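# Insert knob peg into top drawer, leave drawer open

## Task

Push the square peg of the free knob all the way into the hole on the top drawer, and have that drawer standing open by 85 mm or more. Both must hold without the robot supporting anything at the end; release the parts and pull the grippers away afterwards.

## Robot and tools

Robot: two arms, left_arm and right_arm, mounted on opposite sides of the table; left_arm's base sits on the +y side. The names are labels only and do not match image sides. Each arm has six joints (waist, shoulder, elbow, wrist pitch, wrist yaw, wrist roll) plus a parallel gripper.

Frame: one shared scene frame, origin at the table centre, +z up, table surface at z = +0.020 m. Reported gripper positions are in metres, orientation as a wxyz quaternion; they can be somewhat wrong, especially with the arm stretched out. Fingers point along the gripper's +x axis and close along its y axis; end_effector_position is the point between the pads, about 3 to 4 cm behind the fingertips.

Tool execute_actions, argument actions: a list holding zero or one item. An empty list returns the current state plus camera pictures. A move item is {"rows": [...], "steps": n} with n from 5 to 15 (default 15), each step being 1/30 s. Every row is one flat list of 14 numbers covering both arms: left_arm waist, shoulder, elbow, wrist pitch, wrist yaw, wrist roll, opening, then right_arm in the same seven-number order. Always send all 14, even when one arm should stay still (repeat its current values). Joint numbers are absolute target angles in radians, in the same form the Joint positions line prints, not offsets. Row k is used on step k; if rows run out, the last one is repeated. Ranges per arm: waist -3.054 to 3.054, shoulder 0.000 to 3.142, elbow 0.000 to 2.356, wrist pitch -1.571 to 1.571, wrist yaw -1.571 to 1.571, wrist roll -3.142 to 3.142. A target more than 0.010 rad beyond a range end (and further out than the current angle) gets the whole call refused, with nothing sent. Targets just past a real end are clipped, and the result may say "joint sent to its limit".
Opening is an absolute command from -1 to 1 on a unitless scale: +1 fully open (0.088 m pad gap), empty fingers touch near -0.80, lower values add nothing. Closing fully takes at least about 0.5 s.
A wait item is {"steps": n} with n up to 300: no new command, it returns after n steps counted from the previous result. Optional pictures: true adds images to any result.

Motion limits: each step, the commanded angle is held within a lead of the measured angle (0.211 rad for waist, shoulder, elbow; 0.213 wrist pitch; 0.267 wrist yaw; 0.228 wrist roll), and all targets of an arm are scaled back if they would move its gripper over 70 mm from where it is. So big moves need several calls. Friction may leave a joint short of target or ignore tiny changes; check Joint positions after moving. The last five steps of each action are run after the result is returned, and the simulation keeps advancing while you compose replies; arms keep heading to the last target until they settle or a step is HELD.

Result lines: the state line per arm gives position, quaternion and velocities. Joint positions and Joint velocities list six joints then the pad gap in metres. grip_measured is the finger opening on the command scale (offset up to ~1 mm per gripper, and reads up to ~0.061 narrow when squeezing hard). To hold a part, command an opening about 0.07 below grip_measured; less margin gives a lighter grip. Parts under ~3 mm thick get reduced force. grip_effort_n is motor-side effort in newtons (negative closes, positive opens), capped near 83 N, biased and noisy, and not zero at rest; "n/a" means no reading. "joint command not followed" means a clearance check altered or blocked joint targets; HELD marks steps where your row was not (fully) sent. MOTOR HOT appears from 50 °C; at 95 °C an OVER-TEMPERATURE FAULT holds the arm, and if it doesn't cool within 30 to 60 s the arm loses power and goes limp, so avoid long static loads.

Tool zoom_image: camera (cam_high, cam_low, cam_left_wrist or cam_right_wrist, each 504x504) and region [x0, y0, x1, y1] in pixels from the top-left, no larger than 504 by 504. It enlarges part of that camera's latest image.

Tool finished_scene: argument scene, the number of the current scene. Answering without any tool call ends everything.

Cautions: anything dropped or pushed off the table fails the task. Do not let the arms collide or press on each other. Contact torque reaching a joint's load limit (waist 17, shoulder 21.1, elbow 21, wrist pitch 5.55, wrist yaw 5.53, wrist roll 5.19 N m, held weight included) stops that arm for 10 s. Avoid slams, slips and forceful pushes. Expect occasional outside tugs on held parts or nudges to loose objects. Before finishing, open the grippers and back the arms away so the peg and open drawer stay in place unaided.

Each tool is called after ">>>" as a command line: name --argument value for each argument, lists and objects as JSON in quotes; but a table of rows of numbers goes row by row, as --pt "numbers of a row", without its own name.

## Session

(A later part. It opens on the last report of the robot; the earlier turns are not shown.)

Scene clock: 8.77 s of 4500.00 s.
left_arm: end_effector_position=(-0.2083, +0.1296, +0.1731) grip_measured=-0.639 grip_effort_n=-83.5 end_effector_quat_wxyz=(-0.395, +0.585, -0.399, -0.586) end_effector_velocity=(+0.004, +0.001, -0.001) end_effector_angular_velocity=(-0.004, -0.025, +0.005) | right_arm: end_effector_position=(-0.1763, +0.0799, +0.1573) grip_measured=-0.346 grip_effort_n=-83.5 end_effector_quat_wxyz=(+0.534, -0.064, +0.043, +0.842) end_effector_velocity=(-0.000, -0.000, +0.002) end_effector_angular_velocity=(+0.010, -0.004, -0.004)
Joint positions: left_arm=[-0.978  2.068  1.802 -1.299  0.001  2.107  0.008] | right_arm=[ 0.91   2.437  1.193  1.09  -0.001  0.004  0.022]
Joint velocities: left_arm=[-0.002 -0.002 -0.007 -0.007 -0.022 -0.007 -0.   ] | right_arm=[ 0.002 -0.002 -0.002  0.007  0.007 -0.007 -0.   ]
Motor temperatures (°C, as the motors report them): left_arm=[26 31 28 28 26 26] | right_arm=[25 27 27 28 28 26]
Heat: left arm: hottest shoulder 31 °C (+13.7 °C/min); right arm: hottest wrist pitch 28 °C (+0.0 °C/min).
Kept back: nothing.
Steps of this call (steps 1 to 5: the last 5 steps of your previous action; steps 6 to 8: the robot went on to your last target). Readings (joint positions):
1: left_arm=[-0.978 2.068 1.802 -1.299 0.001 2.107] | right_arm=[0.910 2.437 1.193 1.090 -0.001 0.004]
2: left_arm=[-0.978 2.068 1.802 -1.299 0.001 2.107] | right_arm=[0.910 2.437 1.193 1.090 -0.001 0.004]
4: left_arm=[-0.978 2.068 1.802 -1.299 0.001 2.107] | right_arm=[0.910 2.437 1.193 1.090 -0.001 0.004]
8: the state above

>>> execute_actions --actions '[{"rows":[[-0.977,2.077,1.805,-1.299,0,2.11,0.2,0.909,2.44,1.195,1.088,0,0,-0.42]],"steps":10}]'

>>> execute_actions --actions '[{"rows":[[-0.977,2.0,1.805,-1.299,0,2.11,0.2,0.93,2.261,0.712,1.4,0,0,-0.42]]}]'

>>> execute_actions --actions '[{"rows":[[-1.1,1.2,0.9,-0.9,0,2.11,0.2,1.09,1.7,0.15,1.5,0,0,-0.42]]}]'

>>> execute_actions --actions '[{"rows":[[-1.1,1.2,0.9,-0.9,0,2.11,0.2,1.09,1.7,0.15,1.55,1.14,0,-0.42]]}]'

>>> execute_actions --actions '[{"rows":[[-1.1,1.2,0.9,-0.9,0,2.11,0.2,1.09,1.96,0.41,1.55,1.14,0,-0.42]]}]'

>>> execute_actions --actions '[{"steps":15}]' --pictures true

Scene clock: 9.20 s of 4500.00 s.
left_arm: end_effector_position=(-0.2081, +0.1295, +0.1731) grip_measured=-0.101 grip_effort_n=12.3 end_effector_quat_wxyz=(-0.395, +0.585, -0.399, -0.586) end_effector_velocity=(+0.001, +0.002, +0.000) end_effector_angular_velocity=(+0.001, -0.010, +0.005) | right_arm: end_effector_position=(-0.1765, +0.0798, +0.1573) grip_measured=-0.346 grip_effort_n=-83.5 end_effector_quat_wxyz=(+0.534, -0.064, +0.043, +0.842) end_effector_velocity=(+0.003, +0.000, -0.004) end_effector_angular_velocity=(-0.016, -0.017, -0.009)
Joint positions: left_arm=[-0.978  2.068  1.802 -1.299  0.001  2.107  0.034] | right_arm=[ 0.91   2.437  1.193  1.09  -0.001  0.004  0.022]
Joint velocities: left_arm=[-0.002 -0.002 -0.002 -0.007 -0.007 -0.007  0.175] | right_arm=[-0.002 -0.002 -0.002 -0.022  0.007 -0.007 -0.   ]
Motor temperatures (°C, as the motors report them): left_arm=[26 31 28 28 26 26] | right_arm=[25 27 27 28 28 26]
Heat: left arm: hottest shoulder 31 °C (+13.0 °C/min); right arm: hottest wrist pitch 28 °C (+0.0 °C/min).
Steps of this call (steps 1 to 8: the robot went on to your last target; steps 9 to 13: the first 5 steps of this action). Readings (joint positions):
9: left_arm=[-0.978 2.068 1.802 -1.299 0.001 2.107] | right_arm=[0.910 2.437 1.193 1.090 -0.001 0.004]
10: left_arm=[-0.978 2.068 1.802 -1.299 0.001 2.107] | right_arm=[0.910 2.437 1.193 1.090 -0.001 0.004]
12: left_arm=[-0.978 2.068 1.802 -1.299 0.001 2.107] | right_arm=[0.910 2.437 1.193 1.090 -0.001 0.004]
13: the state above

Scene clock: 9.70 s of 4500.00 s.
left_arm: end_effector_position=(-0.2078, +0.1300, +0.2003) grip_measured=+0.197 grip_effort_n=12.8 end_effector_quat_wxyz=(-0.369, +0.583, -0.424, -0.587) end_effector_velocity=(+0.001, +0.002, +0.000) end_effector_angular_velocity=(+0.002, -0.010, +0.005) | right_arm: end_effector_position=(-0.1431, -0.0120, +0.1616) grip_measured=-0.346 grip_effort_n=-83.5 end_effector_quat_wxyz=(+0.526, -0.061, +0.041, +0.847) end_effector_velocity=(+0.061, -0.129, -0.168) end_effector_angular_velocity=(-0.508, -0.257, +0.011)
Joint positions: left_arm=[-0.978  1.999  1.806 -1.299  0.001  2.107  0.049] | right_arm=[ 0.929  2.263  0.736  1.38  -0.001  0.004  0.022]
Joint velocities: left_arm=[-0.002 -0.002 -0.002 -0.007 -0.007 -0.007  0.   ] | right_arm=[ 0.002  0.042 -0.505 -0.022 -0.007 -0.007 -0.   ]
Motor temperatures (°C, as the motors report them): left_arm=[26 31 29 28 26 26] | right_arm=[25 27 27 28 28 26]
Heat: left arm: hottest shoulder 31 °C (+12.4 °C/min); right arm: hottest wrist pitch 28 °C (+0.0 °C/min).
Steps of this call (steps 1 to 5: the last 5 steps of your previous action; steps 6 to 15: the first 10 steps of this action). Readings (joint positions):
6: left_arm=[-0.978 2.060 1.802 -1.298 0.001 2.107] | right_arm=[0.911 2.419 1.164 1.120 -0.001 0.004]
7: left_arm=[-0.978 2.053 1.802 -1.299 0.001 2.107] | right_arm=[0.913 2.388 1.099 1.186 -0.001 0.004]
9: left_arm=[-0.978 2.034 1.802 -1.299 0.001 2.107] | right_arm=[0.921 2.325 0.972 1.307 -0.001 0.004]
13: left_arm=[-0.978 2.000 1.805 -1.299 0.001 2.107] | right_arm=[0.929 2.260 0.782 1.381 -0.001 0.004]
15: the state above

Scene clock: 10.20 s of 4500.00 s.
left_arm: end_effector_position=(-0.1992, +0.2107, +0.2422) grip_measured=+0.198 grip_effort_n=12.3 end_effector_quat_wxyz=(-0.263, +0.523, -0.581, -0.565) end_effector_velocity=(+0.328, +0.285, +0.010) end_effector_angular_velocity=(-0.257, +0.223, +0.117) | right_arm: end_effector_position=(-0.1380, -0.1504, +0.2325) grip_measured=-0.346 grip_effort_n=-83.5 end_effector_quat_wxyz=(+0.457, -0.028, +0.017, +0.889) end_effector_velocity=(+0.141, -0.196, +0.107) end_effector_angular_velocity=(+0.169, +0.112, +0.000)
Joint positions: left_arm=[-1.105  1.432  1.234 -0.914  0.003  2.107  0.049] | right_arm=[ 1.089  1.774  0.212  1.497 -0.003  0.004  0.022]
Joint velocities: left_arm=[ 0.081 -1.902 -1.717  0.154 -0.037 -0.022 -0.   ] | right_arm=[-0.007 -1.048 -0.94   0.095 -0.007 -0.007 -0.   ]
Motor temperatures (°C, as the motors report them): left_arm=[26 32 29 28 26 26] | right_arm=[25 27 27 28 28 26]
Heat: left arm: hottest shoulder 32 °C (+17.6 °C/min); right arm: hottest wrist pitch 28 °C (+0.0 °C/min).
Steps of this call (steps 1 to 5: the last 5 steps of your previous action; steps 6 to 15: the first 10 steps of this action). Readings (joint positions):
6: left_arm=[-0.984 1.966 1.769 -1.244 -0.005 2.107] | right_arm=[0.937 2.246 0.698 1.402 0.007 0.004]
7: left_arm=[-1.003 1.920 1.703 -1.174 -0.008 2.107] | right_arm=[0.961 2.215 0.652 1.420 0.010 0.004]
9: left_arm=[-1.061 1.812 1.575 -1.059 -0.002 2.107] | right_arm=[1.028 2.120 0.541 1.459 0.002 0.004]
13: left_arm=[-1.110 1.561 1.349 -0.932 0.004 2.107] | right_arm=[1.089 1.872 0.303 1.493 -0.005 0.004]
15: the state above

Scene clock: 10.70 s of 4500.00 s.
left_arm: end_effector_position=(-0.1461, +0.2628, +0.1959) grip_measured=+0.198 grip_effort_n=12.3 end_effector_quat_wxyz=(-0.293, +0.533, -0.556, -0.567) end_effector_velocity=(+0.002, +0.001, -0.001) end_effector_angular_velocity=(+0.002, -0.008, +0.007) | right_arm: end_effector_position=(-0.0214, -0.1357, +0.2489) grip_measured=-0.346 grip_effort_n=-83.5 end_effector_quat_wxyz=(+0.756, -0.002, +0.001, +0.655) end_effector_velocity=(+0.347, -0.050, +0.002) end_effector_angular_velocity=(+0.010, -0.019, -2.325)
Joint positions: left_arm=[-1.101  1.205  0.911 -0.901  0.003  2.108  0.049] | right_arm=[1.092 1.709 0.157 1.546 0.764 0.004 0.022]
Joint velocities: left_arm=[-0.002 -0.002 -0.002 -0.007 -0.007 -0.007 -0.   ] | right_arm=[-0.002  0.002 -0.002  0.007  2.322 -0.007 -0.   ]
Motor temperatures (°C, as the motors report them): left_arm=[26 32 29 28 26 26] | right_arm=[25 27 27 28 28 26]
Heat: left arm: hottest shoulder 32 °C (+16.8 °C/min); right arm: hottest wrist pitch 28 °C (+0.0 °C/min).
Steps of this call (steps 1 to 5: the last 5 steps of your previous action; steps 6 to 15: the first 10 steps of this action). Readings (joint positions):
6: left_arm=[-1.101 1.209 0.953 -0.907 0.003 2.108] | right_arm=[1.094 1.716 0.160 1.505 0.047 0.004]
7: left_arm=[-1.101 1.209 0.934 -0.906 0.003 2.108] | right_arm=[1.095 1.716 0.158 1.518 0.133 0.004]
9: left_arm=[-1.101 1.210 0.914 -0.906 0.003 2.108] | right_arm=[1.093 1.712 0.157 1.537 0.292 0.004]
13: left_arm=[-1.101 1.205 0.912 -0.901 0.003 2.108] | right_arm=[1.092 1.709 0.157 1.544 0.606 0.004]
15: the state above

Scene clock: 11.20 s of 4500.00 s.
left_arm: end_effector_position=(-0.1460, +0.2629, +0.1958) grip_measured=+0.198 grip_effort_n=12.3 end_effector_quat_wxyz=(-0.293, +0.533, -0.556, -0.567) end_effector_velocity=(+0.003, +0.002, -0.002) end_effector_angular_velocity=(+0.010, -0.008, +0.021) | right_arm: end_effector_position=(-0.0041, -0.1033, +0.2348) grip_measured=-0.346 grip_effort_n=-83.5 end_effector_quat_wxyz=(+0.864, +0.002, +0.001, +0.503) end_effector_velocity=(-0.002, +0.006, -0.008) end_effector_angular_velocity=(-0.014, -0.013, -0.024)
Joint positions: left_arm=[-1.101  1.205  0.911 -0.901  0.003  2.108  0.049] | right_arm=[1.09  1.946 0.399 1.547 1.136 0.004 0.022]
Joint velocities: left_arm=[-0.002 -0.002 -0.007 -0.007 -0.007 -0.022 -0.   ] | right_arm=[-0.002  0.056  0.037  0.007  0.022 -0.007 -0.   ]
Motor temperatures (°C, as the motors report them): left_arm=[26 32 29 28 26 26] | right_arm=[25 27 27 28 28 26]
Heat: left arm: hottest shoulder 32 °C (+16.1 °C/min); right arm: hottest wrist pitch 28 °C (+0.0 °C/min).
Steps of this call (steps 1 to 5: the last 5 steps of your previous action; steps 6 to 15: the first 10 steps of this action). Readings (joint positions):
6: left_arm=[-1.101 1.205 0.911 -0.901 0.003 2.108] | right_arm=[1.090 1.739 0.179 1.557 1.104 0.004]
7: left_arm=[-1.101 1.205 0.911 -0.901 0.003 2.108] | right_arm=[1.087 1.793 0.231 1.560 1.123 0.004]
9: left_arm=[-1.101 1.205 0.911 -0.901 0.003 2.108] | right_arm=[1.089 1.891 0.341 1.544 1.120 0.004]
13: left_arm=[-1.101 1.205 0.911 -0.901 0.003 2.108] | right_arm=[1.090 1.940 0.396 1.547 1.133 0.004]
15: the state above

Scene clock: 11.70 s of 4500.00 s.
left_arm: end_effector_position=(-0.1460, +0.2629, +0.1958) grip_measured=+0.198 grip_effort_n=12.3 end_effector_quat_wxyz=(-0.293, +0.533, -0.556, -0.567) end_effector_velocity=(+0.005, +0.002, -0.002) end_effector_angular_velocity=(-0.001, -0.032, -0.001) | right_arm: end_effector_position=(-0.0044, -0.1026, +0.2343) grip_measured=-0.346 grip_effort_n=-83.5 end_effector_quat_wxyz=(+0.865, +0.002, +0.001, +0.503) end_effector_velocity=(+0.000, +0.000, -0.001) end_effector_angular_velocity=(-0.010, -0.011, +0.005)
Joint positions: left_arm=[-1.101  1.205  0.911 -0.901  0.003  2.108  0.049] | right_arm=[1.09  1.95  0.403 1.547 1.137 0.004 0.022]
Joint velocities: left_arm=[-0.002 -0.002 -0.002 -0.022 -0.022  0.007 -0.   ] | right_arm=[-0.002 -0.002 -0.002 -0.007 -0.007 -0.007 -0.   ]
Motor temperatures (°C, as the motors report them): left_arm=[26 32 29 28 26 26] | right_arm=[25 27 27 28 28 26]
Heat: left arm: hottest shoulder 32 °C (+15.4 °C/min); right arm: hottest wrist pitch 28 °C (+0.0 °C/min).
Kept back: nothing.
Steps of this call (steps 1 to 5: the last 5 steps of your previous action; steps 6 to 15: the robot went on to your last target). Readings (joint positions):
1: left_arm=[-1.101 1.205 0.911 -0.901 0.003 2.108] | right_arm=[1.090 1.947 0.401 1.547 1.136 0.004]
2: left_arm=[-1.101 1.205 0.911 -0.901 0.003 2.108] | right_arm=[1.090 1.948 0.401 1.547 1.136 0.004]
4: left_arm=[-1.101 1.205 0.911 -0.901 0.003 2.108] | right_arm=[1.090 1.949 0.402 1.547 1.137 0.004]
8: left_arm=[-1.101 1.205 0.911 -0.901 0.003 2.108] | right_arm=[1.090 1.949 0.403 1.547 1.137 0.004]
15: the state above
All arms were judged still, so your last target was given up. Only a new action makes them travel on or press farther. Fingers that are still opening or closing keep moving.

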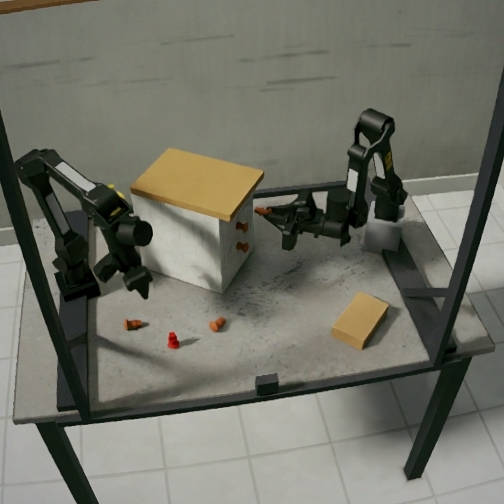

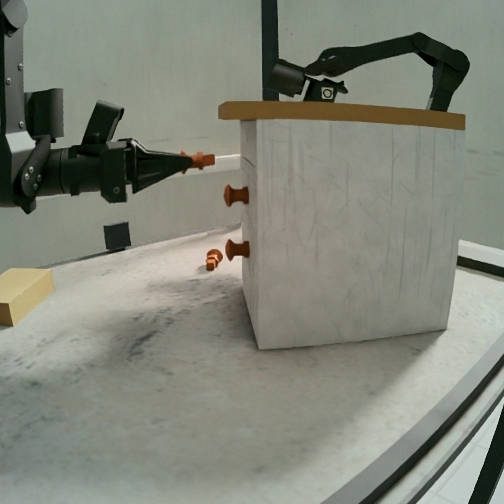

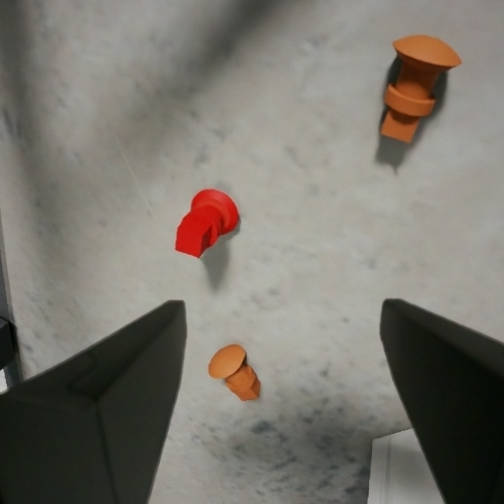

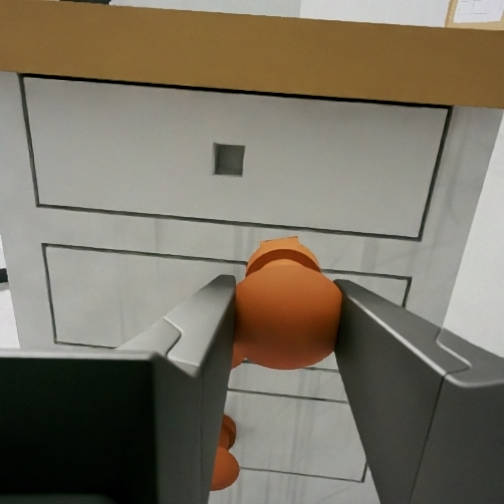

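>>> execute_actions --actions '[{"rows":[[-1.1,1.2,0.9,-0.9,0,2.11,0.2,1.017,1.884,0.544,1.354,1.066,0.2,-0.42]]}]'

>>> execute_actions --actions '[{"steps":15}]' --pictures true

>>> zoom_image --camera "cam_low" --region '[140, 90, 320, 270]'

>>> zoom_image --camera "cam_right_wrist" --region '[200, 150, 360, 310]'

Scene clock: 12.27 s of 4500.00 s.
left_arm: end_effector_position=(-0.1460, +0.2629, +0.1958) grip_measured=+0.198 grip_effort_n=12.3 end_effector_quat_wxyz=(-0.293, +0.533, -0.556, -0.567) end_effector_velocity=(+0.000, +0.003, -0.001) end_effector_angular_velocity=(+0.012, +0.002, +0.002) | right_arm: end_effector_position=(-0.0055, -0.0667, +0.2569) grip_measured=-0.346 grip_effort_n=-83.5 end_effector_quat_wxyz=(+0.861, +0.084, +0.048, +0.499) end_effector_velocity=(+0.005, -0.001, -0.012) end_effector_angular_velocity=(-0.055, -0.013, -0.015)
Joint positions: left_arm=[-1.101  1.205  0.911 -0.901  0.003  2.108  0.049] | right_arm=[1.021 1.893 0.538 1.359 1.071 0.191 0.022]
Joint velocities: left_arm=[-0.002 -0.002 -0.002 -0.007  0.007 -0.007 -0.   ] | right_arm=[-0.007 -0.002 -0.007 -0.081  0.007  0.037 -0.   ]
Motor temperatures (°C, as the motors report them): left_arm=[26 32 29 28 26 26] | right_arm=[25 27 27 28 28 26]
Heat: left arm: hottest shoulder 32 °C (+14.7 °C/min); right arm: hottest wrist pitch 28 °C (+0.0 °C/min).
Steps of this call (steps 1 to 7: nothing new was sent; steps 8 to 17: the first 10 steps of this action). Readings (joint positions):
8: left_arm=[-1.101 1.205 0.911 -0.901 0.003 2.108] | right_arm=[1.083 1.943 0.420 1.510 1.129 0.045]
9: left_arm=[-1.101 1.205 0.911 -0.901 0.003 2.108] | right_arm=[1.064 1.933 0.449 1.447 1.110 0.092]
11: left_arm=[-1.101 1.205 0.911 -0.901 0.003 2.108] | right_arm=[1.035 1.918 0.507 1.403 1.084 0.148]
15: left_arm=[-1.101 1.205 0.911 -0.901 0.003 2.108] | right_arm=[1.021 1.893 0.538 1.368 1.072 0.185]
17: the state above

Scene clock: 12.77 s of 4500.00 s.
left_arm: end_effector_position=(-0.1460, +0.2629, +0.1958) grip_measured=+0.198 grip_effort_n=12.3 end_effector_quat_wxyz=(-0.293, +0.533, -0.556, -0.567) end_effector_velocity=(+0.001, -0.002, -0.001) end_effector_angular_velocity=(-0.005, -0.001, +0.012) | right_arm: end_effector_position=(-0.0055, -0.0665, +0.2564) grip_measured=-0.346 grip_effort_n=-83.5 end_effector_quat_wxyz=(+0.861, +0.084, +0.049, +0.499) end_effector_velocity=(+0.003, -0.002, -0.002) end_effector_angular_velocity=(-0.014, -0.013, -0.010)
Joint positions: left_arm=[-1.101  1.205  0.911 -0.901  0.003  2.108  0.049] | right_arm=[1.02  1.893 0.538 1.356 1.069 0.195 0.022]
Joint velocities: left_arm=[ 0.002  0.002 -0.002  0.007 -0.007 -0.007 -0.   ] | right_arm=[-0.002 -0.002 -0.007 -0.007  0.007 -0.007 -0.   ]
Motor temperatures (°C, as the motors report them): left_arm=[26 32 29 28 26 26] | right_arm=[25 27 27 28 28 26]
Heat: left arm: hottest shoulder 32 °C (+14.1 °C/min); right arm: hottest wrist pitch 28 °C (+0.0 °C/min).
Kept back: nothing.
Steps of this call (steps 1 to 5: the last 5 steps of your previous action; steps 6 to 15: the robot went on to your last target). Readings (joint positions):
1: left_arm=[-1.101 1.205 0.911 -0.901 0.003 2.108] | right_arm=[1.020 1.893 0.538 1.358 1.070 0.192]
2: left_arm=[-1.101 1.205 0.911 -0.901 0.003 2.108] | right_arm=[1.020 1.893 0.538 1.358 1.070 0.193]
4: left_arm=[-1.101 1.205 0.911 -0.901 0.003 2.108] | right_arm=[1.020 1.893 0.538 1.357 1.069 0.194]
8: left_arm=[-1.101 1.205 0.911 -0.901 0.003 2.108] | right_arm=[1.020 1.893 0.538 1.356 1.069 0.195]
15: the state above
All arms were judged still, so your last target was given up. Only a new action makes them travel on or press farther. Fingers that are still opening or closing keep moving.

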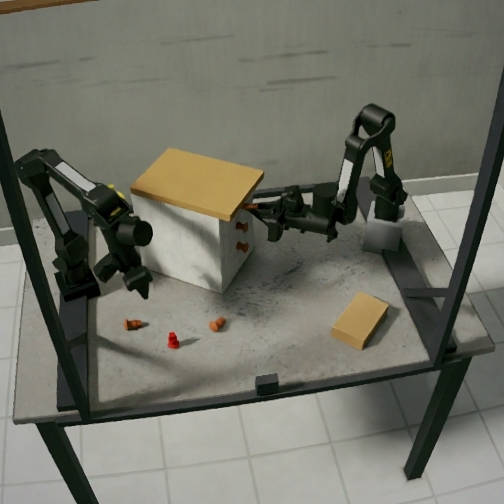

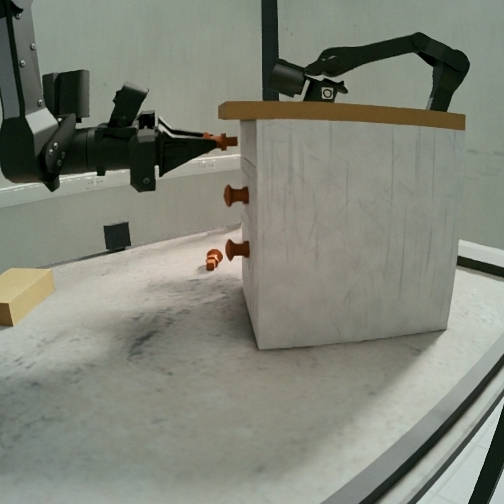

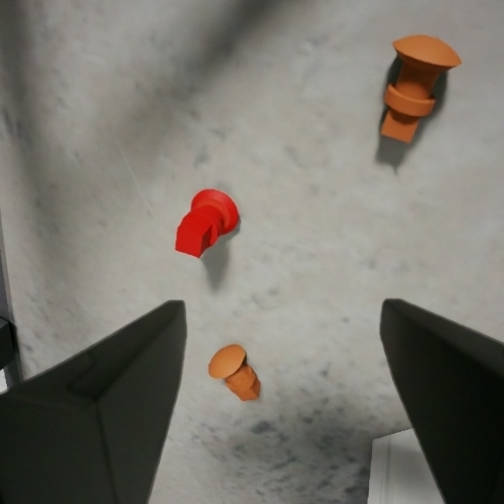

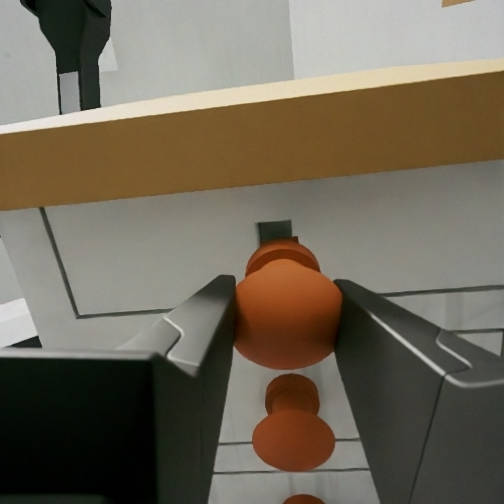

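Region (140, 90, 320, 270) of cam_low's 504x504 image, scaled by 2.800, with more detail than that image has.

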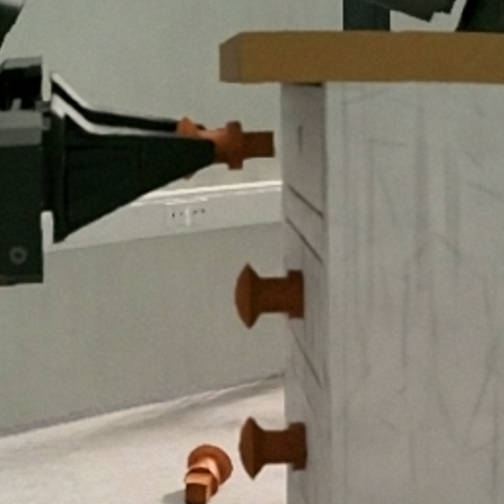

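Region (200, 150, 360, 310) of cam_right_wrist's 504x504 image, scaled by 3.150, with more detail than that image has.

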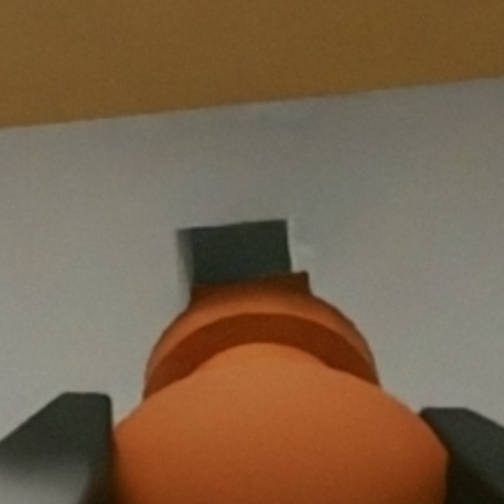

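>>> execute_actions --actions '[{"rows":[[-1.1,1.2,0.9,-0.9,0,2.11,0.2,0.98,1.907,0.57,1.336,1.024,0.24,-0.42]]}]'

>>> execute_actions --actions '[{"rows":[[-1.1,1.2,0.9,-0.9,0,2.11,0.2,0.95,1.918,0.592,1.326,0.997,0.24,-0.42]]}]'

>>> execute_actions --actions '[{"steps":12}]' --pictures true

>>> zoom_image --camera "cam_low" --region '[140, 90, 320, 270]'

>>> zoom_image --camera "cam_right_wrist" --region '[200, 150, 360, 310]'

Scene clock: 13.33 s of 4500.00 s.
left_arm: end_effector_position=(-0.1460, +0.2629, +0.1958) grip_measured=+0.198 grip_effort_n=12.3 end_effector_quat_wxyz=(-0.293, +0.533, -0.556, -0.567) end_effector_velocity=(+0.005, +0.003, -0.004) end_effector_angular_velocity=(+0.010, -0.028, +0.021) | right_arm: end_effector_position=(+0.0003, -0.0561, +0.2595) grip_measured=-0.346 grip_effort_n=-83.5 end_effector_quat_wxyz=(+0.858, +0.104, +0.059, +0.500) end_effector_velocity=(-0.000, +0.001, -0.001) end_effector_angular_velocity=(-0.003, +0.003, +0.005)
Joint positions: left_arm=[-1.101  1.205  0.911 -0.901  0.003  2.108  0.049] | right_arm=[0.983 1.896 0.562 1.339 1.028 0.234 0.022]
Joint velocities: left_arm=[-0.007 -0.002 -0.007 -0.022 -0.022 -0.022 -0.   ] | right_arm=[-0.002  0.002  0.002 -0.007 -0.007  0.007 -0.   ]
Motor temperatures (°C, as the motors report them): left_arm=[26 32 29 28 26 26] | right_arm=[25 27 27 28 28 26]
Heat: left arm: hottest shoulder 32 °C (+13.5 °C/min); right arm: hottest wrist pitch 28 °C (+0.0 °C/min).
Steps of this call (steps 1 to 7: nothing new was sent; steps 8 to 17: the first 10 steps of this action). Readings (joint positions):
8: left_arm=[-1.101 1.205 0.911 -0.901 0.003 2.108] | right_arm=[1.016 1.893 0.541 1.352 1.060 0.204]
9: left_arm=[-1.101 1.205 0.911 -0.901 0.003 2.108] | right_arm=[1.007 1.893 0.546 1.346 1.048 0.214]
11: left_arm=[-1.101 1.205 0.911 -0.901 0.003 2.108] | right_arm=[0.990 1.894 0.557 1.343 1.037 0.226]
15: left_arm=[-1.101 1.205 0.911 -0.901 0.003 2.108] | right_arm=[0.983 1.895 0.562 1.339 1.029 0.233]
17: the state above

Scene clock: 13.83 s of 4500.00 s.
left_arm: end_effector_position=(-0.1460, +0.2629, +0.1958) grip_measured=+0.198 grip_effort_n=12.3 end_effector_quat_wxyz=(-0.293, +0.533, -0.556, -0.567) end_effector_velocity=(+0.001, -0.002, +0.002) end_effector_angular_velocity=(-0.017, -0.000, +0.026) | right_arm: end_effector_position=(+0.0048, -0.0485, +0.2589) grip_measured=-0.346 grip_effort_n=-83.5 end_effector_quat_wxyz=(+0.858, +0.102, +0.059, +0.500) end_effector_velocity=(-0.004, +0.002, -0.001) end_effector_angular_velocity=(-0.010, -0.010, +0.034)
Joint positions: left_arm=[-1.101  1.205  0.911 -0.901  0.003  2.108  0.049] | right_arm=[0.956 1.907 0.581 1.328 1.001 0.235 0.022]
Joint velocities: left_arm=[-0.002 -0.007 -0.002  0.007 -0.022 -0.022 -0.   ] | right_arm=[-0.002 -0.002 -0.002 -0.007 -0.037 -0.007 -0.   ]
Motor temperatures (°C, as the motors report them): left_arm=[26 32 29 28 26 26] | right_arm=[25 27 27 28 28 26]
Heat: left arm: hottest shoulder 32 °C (+13.0 °C/min); right arm: hottest wrist pitch 28 °C (+0.0 °C/min).
Steps of this call (steps 1 to 5: the last 5 steps of your previous action; steps 6 to 15: the first 10 steps of this action). Readings (joint positions):
6: left_arm=[-1.101 1.205 0.911 -0.901 0.003 2.108] | right_arm=[0.980 1.897 0.565 1.337 1.022 0.235]
7: left_arm=[-1.101 1.205 0.911 -0.901 0.003 2.108] | right_arm=[0.974 1.900 0.570 1.333 1.015 0.235]
9: left_arm=[-1.101 1.205 0.911 -0.901 0.003 2.108] | right_arm=[0.965 1.905 0.574 1.330 1.008 0.235]
13: left_arm=[-1.101 1.205 0.911 -0.901 0.003 2.108] | right_arm=[0.956 1.907 0.581 1.328 1.001 0.235]
15: the state above

Scene clock: 14.23 s of 4500.00 s.
left_arm: end_effector_position=(-0.1460, +0.2629, +0.1958) grip_measured=+0.198 grip_effort_n=12.3 end_effector_quat_wxyz=(-0.293, +0.533, -0.556, -0.567) end_effector_velocity=(+0.000, +0.003, -0.001) end_effector_angular_velocity=(+0.012, +0.002, +0.002) | right_arm: end_effector_position=(+0.0047, -0.0484, +0.2589) grip_measured=-0.346 grip_effort_n=-83.5 end_effector_quat_wxyz=(+0.858, +0.102, +0.059, +0.500) end_effector_velocity=(+0.000, +0.000, +0.001) end_effector_angular_velocity=(+0.003, -0.003, +0.005)
Joint positions: left_arm=[-1.101  1.205  0.911 -0.901  0.003  2.108  0.049] | right_arm=[0.956 1.907 0.581 1.328 1.001 0.235 0.022]
Joint velocities: left_arm=[-0.002 -0.002 -0.002 -0.007  0.007 -0.007 -0.   ] | right_arm=[-0.002 -0.002 -0.002  0.007 -0.007 -0.007 -0.   ]
Motor temperatures (°C, as the motors report them): left_arm=[26 32 29 28 26 26] | right_arm=[25 27 27 28 28 26]
Heat: left arm: hottest shoulder 32 °C (+12.6 °C/min); right arm: hottest wrist pitch 28 °C (+0.0 °C/min).
Kept back: nothing.
Steps of this call (steps 1 to 5: the last 5 steps of your previous action; steps 6 to 12: the robot went on to your last target). Readings (joint positions):
1: left_arm=[-1.101 1.205 0.911 -0.901 0.003 2.108] | right_arm=[0.956 1.907 0.581 1.328 1.001 0.235]
2: left_arm=[-1.101 1.205 0.911 -0.901 0.003 2.108] | right_arm=[0.956 1.907 0.581 1.328 1.001 0.235]
4: left_arm=[-1.101 1.205 0.911 -0.901 0.003 2.108] | right_arm=[0.956 1.907 0.581 1.328 1.001 0.235]
8: left_arm=[-1.101 1.205 0.911 -0.901 0.003 2.108] | right_arm=[0.956 1.907 0.581 1.328 1.001 0.235]
12: the state above

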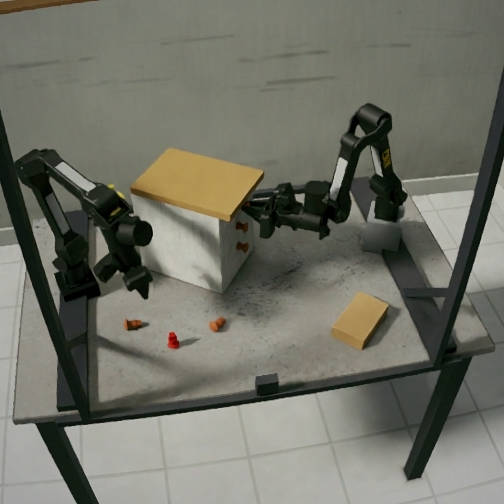

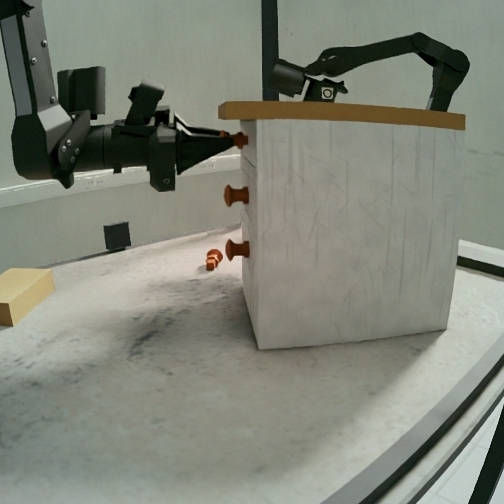

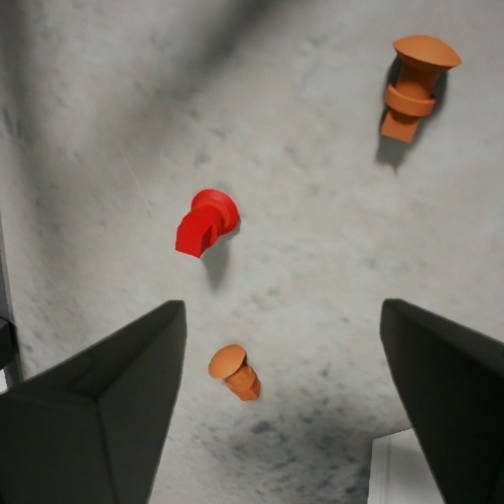

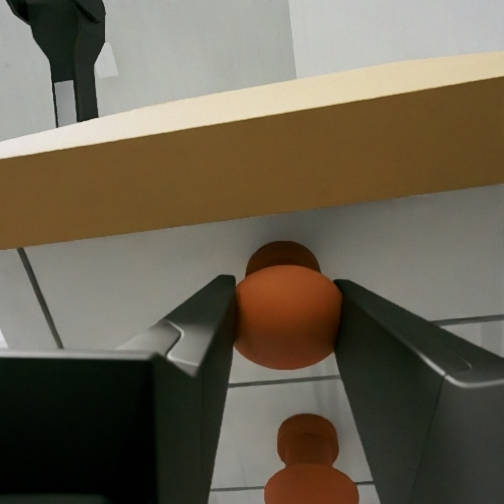

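Region (140, 90, 320, 270) of cam_low's 504x504 image, scaled by 2.800, with more detail than that image has.

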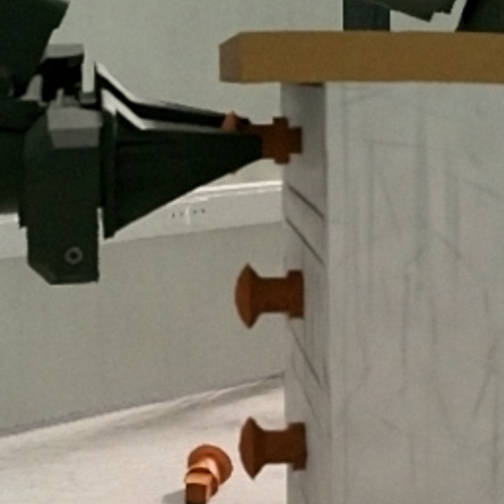

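Region (200, 150, 360, 310) of cam_right_wrist's 504x504 image, scaled by 3.150, with more detail than that image has.

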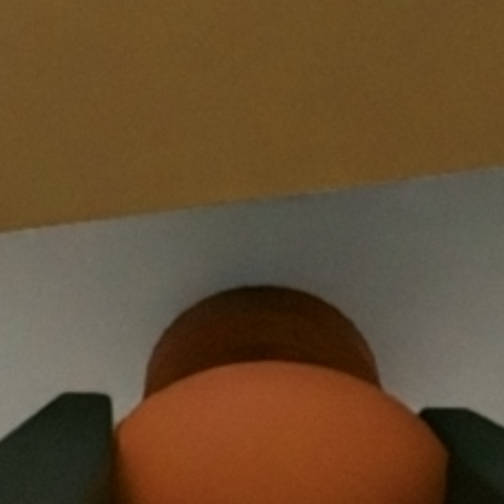

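>>> execute_actions --actions '[{"rows":[[-1.1,1.2,0.9,-0.9,0,2.11,0.2,0.92,1.925,0.61,1.318,0.978,0.24,-0.42],[-1.1,1.2,0.9,-0.9,0,2.11,0.2,0.92,1.925,0.61,1.318,0.978,0.24,-0.42],[-1.1,1.2,0.9,-0.9,0,2.11,0.2,0.92,1.925,0.61,1.318,0.978,0.24,-0.42],[-1.1,1.2,0.9,-0.9,0,2.11,0.2,0.92,1.925,0.61,1.318,0.978,0.24,-0.42],[-1.1,1.2,0.9,-0.9,0,2.11,0.2,0.89,1.93,0.625,1.315,0.972,0.24,-0.42]]}]' --pictures true

>>> zoom_image --camera "cam_low" --region '[140, 90, 320, 270]'

Scene clock: 14.87 s of 4500.00 s.
left_arm: end_effector_position=(-0.1460, +0.2629, +0.1958) grip_measured=+0.198 grip_effort_n=12.3 end_effector_quat_wxyz=(-0.293, +0.533, -0.556, -0.567) end_effector_velocity=(+0.005, +0.001, -0.000) end_effector_angular_velocity=(-0.000, -0.025, +0.012) | right_arm: end_effector_position=(+0.0085, -0.0423, +0.2595) grip_measured=-0.346 grip_effort_n=-83.5 end_effector_quat_wxyz=(+0.858, +0.103, +0.059, +0.500) end_effector_velocity=(+0.002, +0.001, +0.000) end_effector_angular_velocity=(-0.013, -0.020, -0.000)
Joint positions: left_arm=[-1.101  1.205  0.911 -0.901  0.003  2.108  0.049] | right_arm=[0.935 1.914 0.597 1.32  0.979 0.235 0.022]
Joint velocities: left_arm=[-0.002 -0.002  0.002 -0.022 -0.022 -0.007 -0.   ] | right_arm=[-0.007 -0.002  0.002 -0.007 -0.007 -0.022 -0.   ]
Motor temperatures (°C, as the motors report them): left_arm=[26 32 29 28 26 26] | right_arm=[25 27 27 28 28 26]
Heat: left arm: hottest shoulder 32 °C (+12.1 °C/min); right arm: hottest wrist pitch 28 °C (+0.0 °C/min).
Steps of this call (steps 1 to 9: the robot went on to your last target; steps 10 to 19: the first 10 steps of this action). Readings (joint positions):
10: left_arm=[-1.101 1.205 0.911 -0.901 0.003 2.108] | right_arm=[0.954 1.908 0.583 1.327 0.997 0.235]
11: left_arm=[-1.101 1.205 0.911 -0.901 0.003 2.108] | right_arm=[0.947 1.910 0.587 1.324 0.991 0.235]
13: left_arm=[-1.101 1.205 0.911 -0.901 0.003 2.108] | right_arm=[0.938 1.912 0.594 1.321 0.983 0.235]
17: left_arm=[-1.101 1.205 0.911 -0.901 0.003 2.108] | right_arm=[0.936 1.914 0.596 1.320 0.979 0.235]
19: the state above

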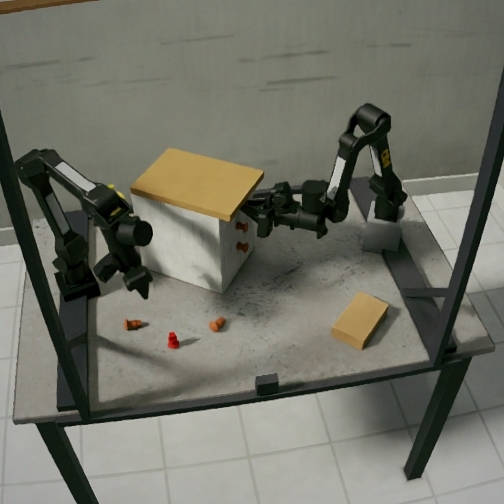

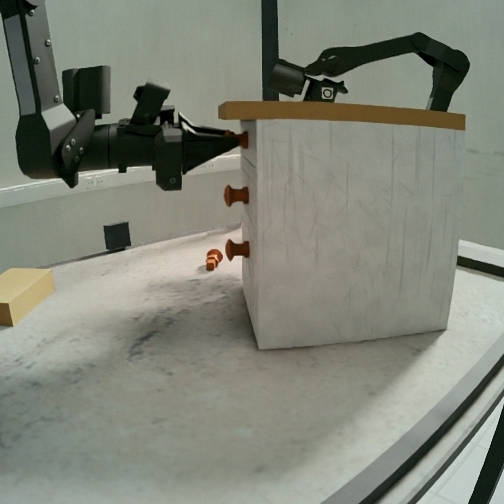

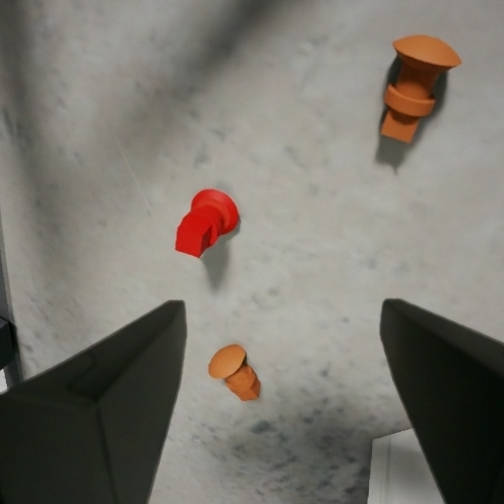

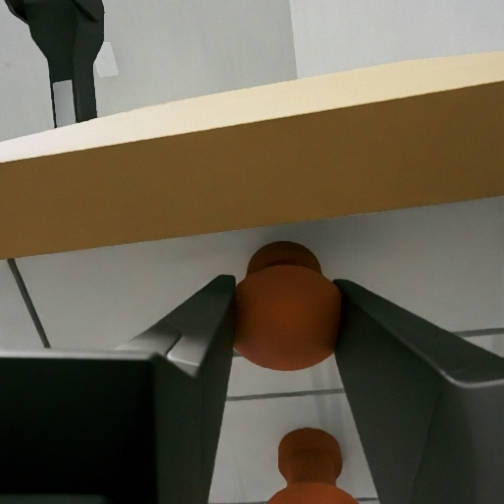

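Region (140, 90, 320, 270) of cam_low's 504x504 image, scaled by 2.800, with more detail than that image has.

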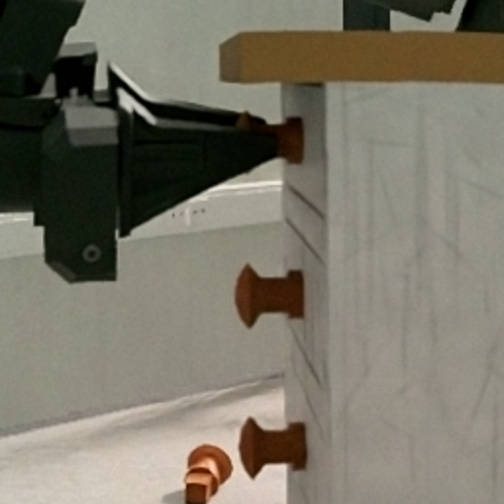

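>>> execute_actions --actions '[{"rows":[[-1.1,1.2,0.9,-0.9,0,2.11,0.2,0.938,1.905,0.59,1.32,0.982,0.24,-0.42],[-1.1,1.2,0.9,-0.9,0,2.11,0.2,0.948,1.901,0.583,1.323,0.992,0.24,-0.42],[-1.1,1.2,0.9,-0.9,0,2.11,0.2,0.958,1.897,0.576,1.326,1.002,0.24,-0.42],[-1.1,1.2,0.9,-0.9,0,2.11,0.2,0.968,1.893,0.569,1.329,1.012,0.24,-0.42],[-1.1,1.2,0.9,-0.9,0,2.11,0.2,0.978,1.889,0.562,1.332,1.022,0.24,-0.42],[-1.1,1.2,0.9,-0.9,0,2.11,0.2,0.988,1.885,0.555,1.335,1.032,0.24,-0.42],[-1.1,1.2,0.9,-0.9,0,2.11,0.2,0.998,1.881,0.548,1.338,1.042,0.24,-0.42],[-1.1,1.2,0.9,-0.9,0,2.11,0.2,1.008,1.878,0.541,1.341,1.052,0.24,-0.42],[-1.1,1.2,0.9,-0.9,0,2.11,0.2,1.018,1.874,0.534,1.344,1.062,0.24,-0.42],[-1.1,1.2,0.9,-0.9,0,2.11,0.2,1.028,1.871,0.528,1.347,1.072,0.24,-0.42],[-1.1,1.2,0.9,-0.9,0,2.11,0.2,1.038,1.867,0.521,1.35,1.082,0.24,-0.42],[-1.1,1.2,0.9,-0.9,0,2.11,0.2,1.048,1.864,0.515,1.353,1.092,0.24,-0.42],[-1.1,1.2,0.9,-0.9,0,2.11,0.2,1.058,1.861,0.509,1.355,1.102,0.24,-0.42],[-1.1,1.2,0.9,-0.9,0,2.11,0.2,1.068,1.858,0.503,1.358,1.112,0.24,-0.42],[-1.1,1.2,0.9,-0.9,0,2.11,0.2,1.078,1.855,0.497,1.36,1.122,0.24,-0.42]]}]'

>>> execute_actions --actions '[{"rows":[[-1.1,1.2,0.9,-0.9,0,2.11,0.2,1.09,1.851,0.491,1.362,1.134,0.24,-0.42],[-1.1,1.2,0.9,-0.9,0,2.11,0.2,1.102,1.848,0.485,1.365,1.146,0.24,-0.42],[-1.1,1.2,0.9,-0.9,0,2.11,0.2,1.114,1.844,0.479,1.367,1.158,0.24,-0.42],[-1.1,1.2,0.9,-0.9,0,2.11,0.2,1.126,1.841,0.473,1.369,1.17,0.24,-0.42],[-1.1,1.2,0.9,-0.9,0,2.11,0.2,1.138,1.837,0.468,1.371,1.182,0.24,-0.42],[-1.1,1.2,0.9,-0.9,0,2.11,0.2,1.15,1.834,0.463,1.373,1.194,0.24,-0.42],[-1.1,1.2,0.9,-0.9,0,2.11,0.2,1.162,1.831,0.458,1.375,1.206,0.24,-0.42],[-1.1,1.2,0.9,-0.9,0,2.11,0.2,1.174,1.828,0.453,1.377,1.218,0.24,-0.42],[-1.1,1.2,0.9,-0.9,0,2.11,0.2,1.186,1.825,0.448,1.379,1.23,0.24,-0.42],[-1.1,1.2,0.9,-0.9,0,2.11,0.2,1.198,1.822,0.444,1.381,1.242,0.24,-0.42],[-1.1,1.2,0.9,-0.9,0,2.11,0.2,1.21,1.82,0.44,1.382,1.254,0.24,-0.42],[-1.1,1.2,0.9,-0.9,0,2.11,0.2,1.222,1.817,0.436,1.384,1.266,0.24,-0.42],[-1.1,1.2,0.9,-0.9,0,2.11,0.2,1.234,1.815,0.432,1.385,1.278,0.24,-0.42],[-1.1,1.2,0.9,-0.9,0,2.11,0.2,1.246,1.813,0.428,1.387,1.29,0.24,-0.42],[-1.1,1.2,0.9,-0.9,0,2.11,0.2,1.258,1.811,0.425,1.388,1.302,0.24,-0.42]]}]'

>>> execute_actions --actions '[{"steps":18}]'

>>> execute_actions --actions '[{"rows":[[-1.1,1.2,0.9,-0.9,0,2.11,0.2,1.258,1.811,0.425,1.388,1.302,0.24,0.6]],"steps":12}]'

>>> execute_actions --actions '[{"rows":[[-1.1,1.2,0.9,-0.9,0,2.11,0.2,1.5,1.79,0.39,1.4,1.54,0.24,0.6]]}]' --pictures true

Scene clock: 15.93 s of 4500.00 s.
left_arm: end_effector_position=(-0.1460, +0.2629, +0.1958) grip_measured=+0.198 grip_effort_n=12.3 end_effector_quat_wxyz=(-0.293, +0.533, -0.556, -0.567) end_effector_velocity=(+0.003, +0.002, -0.002) end_effector_angular_velocity=(+0.010, -0.008, +0.021) | right_arm: end_effector_position=(-0.0014, -0.0603, +0.2581) grip_measured=-0.346 grip_effort_n=-83.5 end_effector_quat_wxyz=(+0.859, +0.101, +0.059, +0.498) end_effector_velocity=(-0.057, -0.086, -0.003) end_effector_angular_velocity=(-0.014, -0.013, +0.029)
Joint positions: left_arm=[-1.101  1.205  0.911 -0.901  0.003  2.108  0.049] | right_arm=[0.997 1.892 0.553 1.338 1.046 0.235 0.022]
Joint velocities: left_arm=[-0.002 -0.002 -0.007 -0.007 -0.007 -0.022 -0.   ] | right_arm=[ 0.315 -0.115 -0.208  0.081  0.286 -0.007 -0.   ]
Motor temperatures (°C, as the motors report them): left_arm=[26 32 29 28 26 26] | right_arm=[25 28 27 28 28 26]
Heat: left arm: hottest shoulder 32 °C (+11.3 °C/min); right arm: hottest shoulder 28 °C (+0.0 °C/min).
Steps of this call (steps 1 to 5: the last 5 steps of your previous action; steps 6 to 15: the robot went on to your last target; steps 16 to 22: nothing new was sent; steps 23 to 32: the first 10 steps of this action). Readings (joint positions):
23: left_arm=[-1.101 1.205 0.911 -0.901 0.003 2.108] | right_arm=[0.938 1.914 0.595 1.320 0.981 0.235]
24: left_arm=[-1.101 1.205 0.911 -0.901 0.003 2.108] | right_arm=[0.939 1.914 0.595 1.320 0.985 0.235]
26: left_arm=[-1.101 1.205 0.911 -0.901 0.003 2.108] | right_arm=[0.942 1.913 0.592 1.320 0.991 0.235]
30: left_arm=[-1.101 1.205 0.911 -0.901 0.003 2.108] | right_arm=[0.975 1.899 0.567 1.331 1.027 0.235]
32: the state above

Scene clock: 16.43 s of 4500.00 s.
left_arm: end_effector_position=(-0.1460, +0.2629, +0.1958) grip_measured=+0.198 grip_effort_n=12.3 end_effector_quat_wxyz=(-0.293, +0.533, -0.556, -0.567) end_effector_velocity=(+0.002, +0.004, -0.000) end_effector_angular_velocity=(+0.015, -0.009, -0.012) | right_arm: end_effector_position=(-0.0268, -0.1040, +0.2573) grip_measured=-0.346 grip_effort_n=-83.5 end_effector_quat_wxyz=(+0.859, +0.099, +0.059, +0.499) end_effector_velocity=(-0.054, -0.086, -0.000) end_effector_angular_velocity=(-0.008, -0.012, +0.029)
Joint positions: left_arm=[-1.101  1.205  0.911 -0.901  0.003  2.108  0.049] | right_arm=[1.163 1.841 0.463 1.373 1.211 0.236 0.022]
Joint velocities: left_arm=[-0.002 -0.002  0.002 -0.022  0.007  0.007 -0.   ] | right_arm=[ 0.359 -0.09  -0.149  0.051  0.33  -0.007  0.   ]
Motor temperatures (°C, as the motors report them): left_arm=[26 32 29 28 26 26] | right_arm=[25 28 27 28 28 26]
Heat: left arm: hottest shoulder 32 °C (+11.0 °C/min); right arm: hottest shoulder 28 °C (+0.0 °C/min).
Steps of this call (steps 1 to 5: the last 5 steps of your previous action; steps 6 to 15: the first 10 steps of this action). Readings (joint positions):
6: left_arm=[-1.101 1.205 0.911 -0.901 0.003 2.108] | right_arm=[1.058 1.871 0.514 1.354 1.106 0.235]
7: left_arm=[-1.101 1.205 0.911 -0.901 0.003 2.108] | right_arm=[1.068 1.868 0.508 1.357 1.117 0.235]
9: left_arm=[-1.101 1.205 0.911 -0.901 0.003 2.108] | right_arm=[1.091 1.861 0.496 1.361 1.139 0.235]
13: left_arm=[-1.101 1.205 0.911 -0.901 0.003 2.108] | right_arm=[1.139 1.848 0.473 1.369 1.187 0.235]
15: the state above

Scene clock: 17.03 s of 4500.00 s.
left_arm: end_effector_position=(-0.1460, +0.2629, +0.1958) grip_measured=+0.198 grip_effort_n=12.3 end_effector_quat_wxyz=(-0.293, +0.533, -0.556, -0.567) end_effector_velocity=(+0.003, +0.000, -0.001) end_effector_angular_velocity=(+0.002, -0.008, +0.012) | right_arm: end_effector_position=(-0.0393, -0.1248, +0.2571) grip_measured=-0.346 grip_effort_n=-83.5 end_effector_quat_wxyz=(+0.859, +0.098, +0.058, +0.500) end_effector_velocity=(+0.002, -0.001, +0.001) end_effector_angular_velocity=(+0.002, -0.001, -0.010)
Joint positions: left_arm=[-1.101  1.205  0.911 -0.901  0.003  2.108  0.049] | right_arm=[1.252 1.824 0.433 1.385 1.297 0.236 0.022]
Joint velocities: left_arm=[ 0.002 -0.002 -0.002 -0.007 -0.007 -0.007 -0.   ] | right_arm=[-0.002 -0.002 -0.002  0.007  0.007 -0.007  0.   ]
Motor temperatures (°C, as the motors report them): left_arm=[26 32 29 28 26 26] | right_arm=[25 28 27 28 28 26]
Heat: left arm: hottest shoulder 32 °C (+10.6 °C/min); right arm: hottest shoulder 28 °C (+0.0 °C/min).
Kept back: nothing.
Steps of this call (steps 1 to 5: the last 5 steps of your previous action; steps 6 to 18: the robot went on to your last target). Readings (joint positions):
1: left_arm=[-1.101 1.205 0.911 -0.901 0.003 2.108] | right_arm=[1.175 1.838 0.458 1.375 1.222 0.236]
2: left_arm=[-1.101 1.205 0.911 -0.901 0.003 2.108] | right_arm=[1.187 1.836 0.454 1.377 1.234 0.236]
4: left_arm=[-1.101 1.205 0.911 -0.901 0.003 2.108] | right_arm=[1.211 1.831 0.446 1.380 1.258 0.236]
8: left_arm=[-1.101 1.205 0.911 -0.901 0.003 2.108] | right_arm=[1.247 1.825 0.434 1.384 1.290 0.236]
18: the state above

Scene clock: 17.27 s of 4500.00 s.
left_arm: end_effector_position=(-0.1460, +0.2629, +0.1958) grip_measured=+0.198 grip_effort_n=12.3 end_effector_quat_wxyz=(-0.293, +0.533, -0.556, -0.567) end_effector_velocity=(-0.001, -0.005, +0.002) end_effector_angular_velocity=(-0.028, +0.003, +0.012) | right_arm: end_effector_position=(-0.0400, -0.1256, +0.2571) grip_measured=+0.431 grip_effort_n=-5.3 end_effector_quat_wxyz=(+0.858, +0.098, +0.058, +0.501) end_effector_velocity=(+0.001, -0.000, -0.003) end_effector_angular_velocity=(-0.023, -0.025, +0.005)
Joint positions: left_arm=[-1.101  1.205  0.911 -0.901  0.003  2.108  0.049] | right_arm=[1.256 1.823 0.431 1.385 1.299 0.236 0.06 ]
Joint velocities: left_arm=[-0.002 -0.002 -0.002  0.022 -0.022 -0.007 -0.   ] | right_arm=[-0.002 -0.002 -0.007 -0.022 -0.007 -0.007  0.136]
Motor temperatures (°C, as the motors report them): left_arm=[26 32 29 28 26 26] | right_arm=[25 28 27 28 28 26]
Heat: left arm: hottest shoulder 32 °C (+10.4 °C/min); right arm: hottest shoulder 28 °C (+0.0 °C/min).
Steps of this call (steps 1 to 7: the first 7 steps of this action). Readings (joint positions):
1: left_arm=[-1.101 1.205 0.911 -0.901 0.003 2.108] | right_arm=[1.252 1.824 0.433 1.385 1.297 0.236]
2: left_arm=[-1.101 1.205 0.911 -0.901 0.003 2.108] | right_arm=[1.252 1.824 0.432 1.385 1.298 0.236]
4: left_arm=[-1.101 1.205 0.911 -0.901 0.003 2.108] | right_arm=[1.254 1.823 0.431 1.385 1.299 0.236]
7: the state above

Scene clock: 17.77 s of 4500.00 s.
left_arm: end_effector_position=(-0.1460, +0.2629, +0.1958) grip_measured=+0.198 grip_effort_n=12.3 end_effector_quat_wxyz=(-0.293, +0.533, -0.556, -0.567) end_effector_velocity=(+0.004, -0.001, -0.001) end_effector_angular_velocity=(-0.011, -0.022, +0.004) | right_arm: end_effector_position=(-0.0712, -0.1775, +0.2572) grip_measured=+0.597 grip_effort_n=13.3 end_effector_quat_wxyz=(+0.857, +0.098, +0.058, +0.503) end_effector_velocity=(+0.002, -0.009, -0.002) end_effector_angular_velocity=(-0.017, -0.030, -0.024)
Joint positions: left_arm=[-1.101  1.205  0.911 -0.901  0.003  2.108  0.049] | right_arm=[1.494 1.801 0.397 1.397 1.532 0.236 0.068]
Joint velocities: left_arm=[ 0.002 -0.002 -0.002 -0.007 -0.022  0.007 -0.   ] | right_arm=[ 0.027 -0.007 -0.012 -0.022  0.051 -0.007  0.   ]
Motor temperatures (°C, as the motors report them): left_arm=[26 32 29 28 26 26] | right_arm=[25 28 27 28 28 26]
Heat: left arm: hottest shoulder 32 °C (+10.1 °C/min); right arm: hottest shoulder 28 °C (+0.0 °C/min).
Steps of this call (steps 1 to 5: the last 5 steps of your previous action; steps 6 to 15: the first 10 steps of this action). Readings (joint positions):
6: left_arm=[-1.101 1.205 0.911 -0.901 0.003 2.108] | right_arm=[1.276 1.820 0.428 1.386 1.350 0.236]
7: left_arm=[-1.101 1.205 0.911 -0.901 0.003 2.108] | right_arm=[1.334 1.815 0.419 1.391 1.419 0.236]
9: left_arm=[-1.101 1.205 0.911 -0.901 0.003 2.108] | right_arm=[1.440 1.806 0.404 1.394 1.480 0.236]
13: left_arm=[-1.101 1.205 0.911 -0.901 0.003 2.108] | right_arm=[1.492 1.802 0.398 1.397 1.525 0.236]
15: the state above

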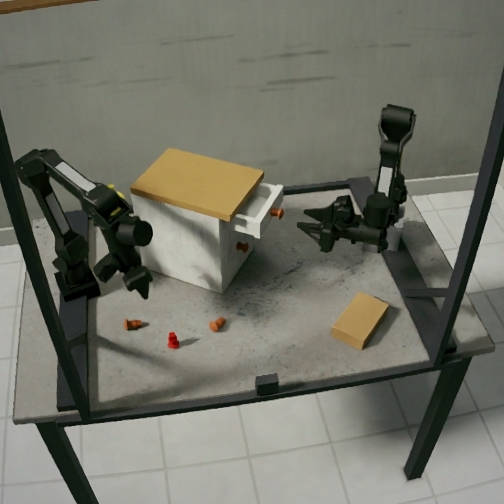

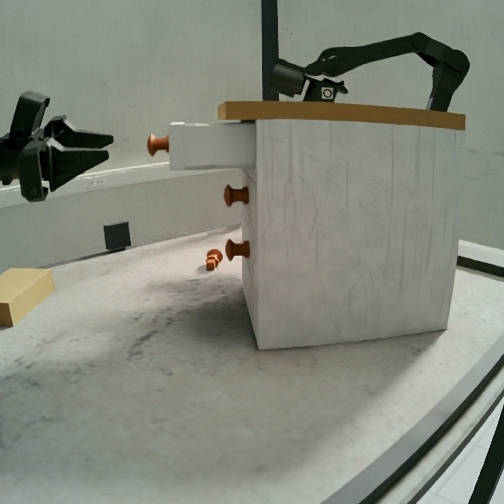

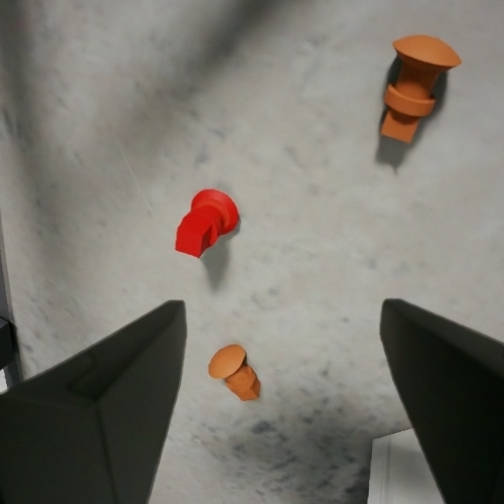

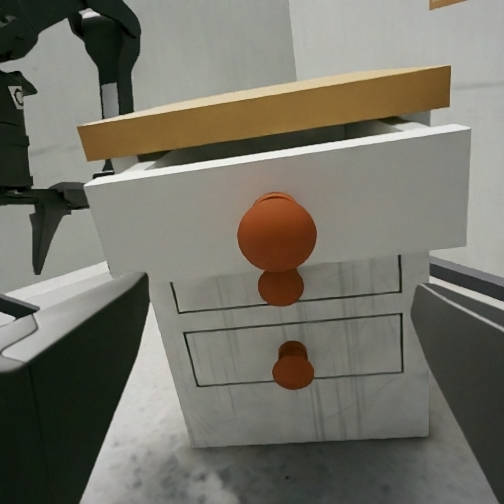

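>>> finished_scene --scene 2

The scene is finished: the task was done.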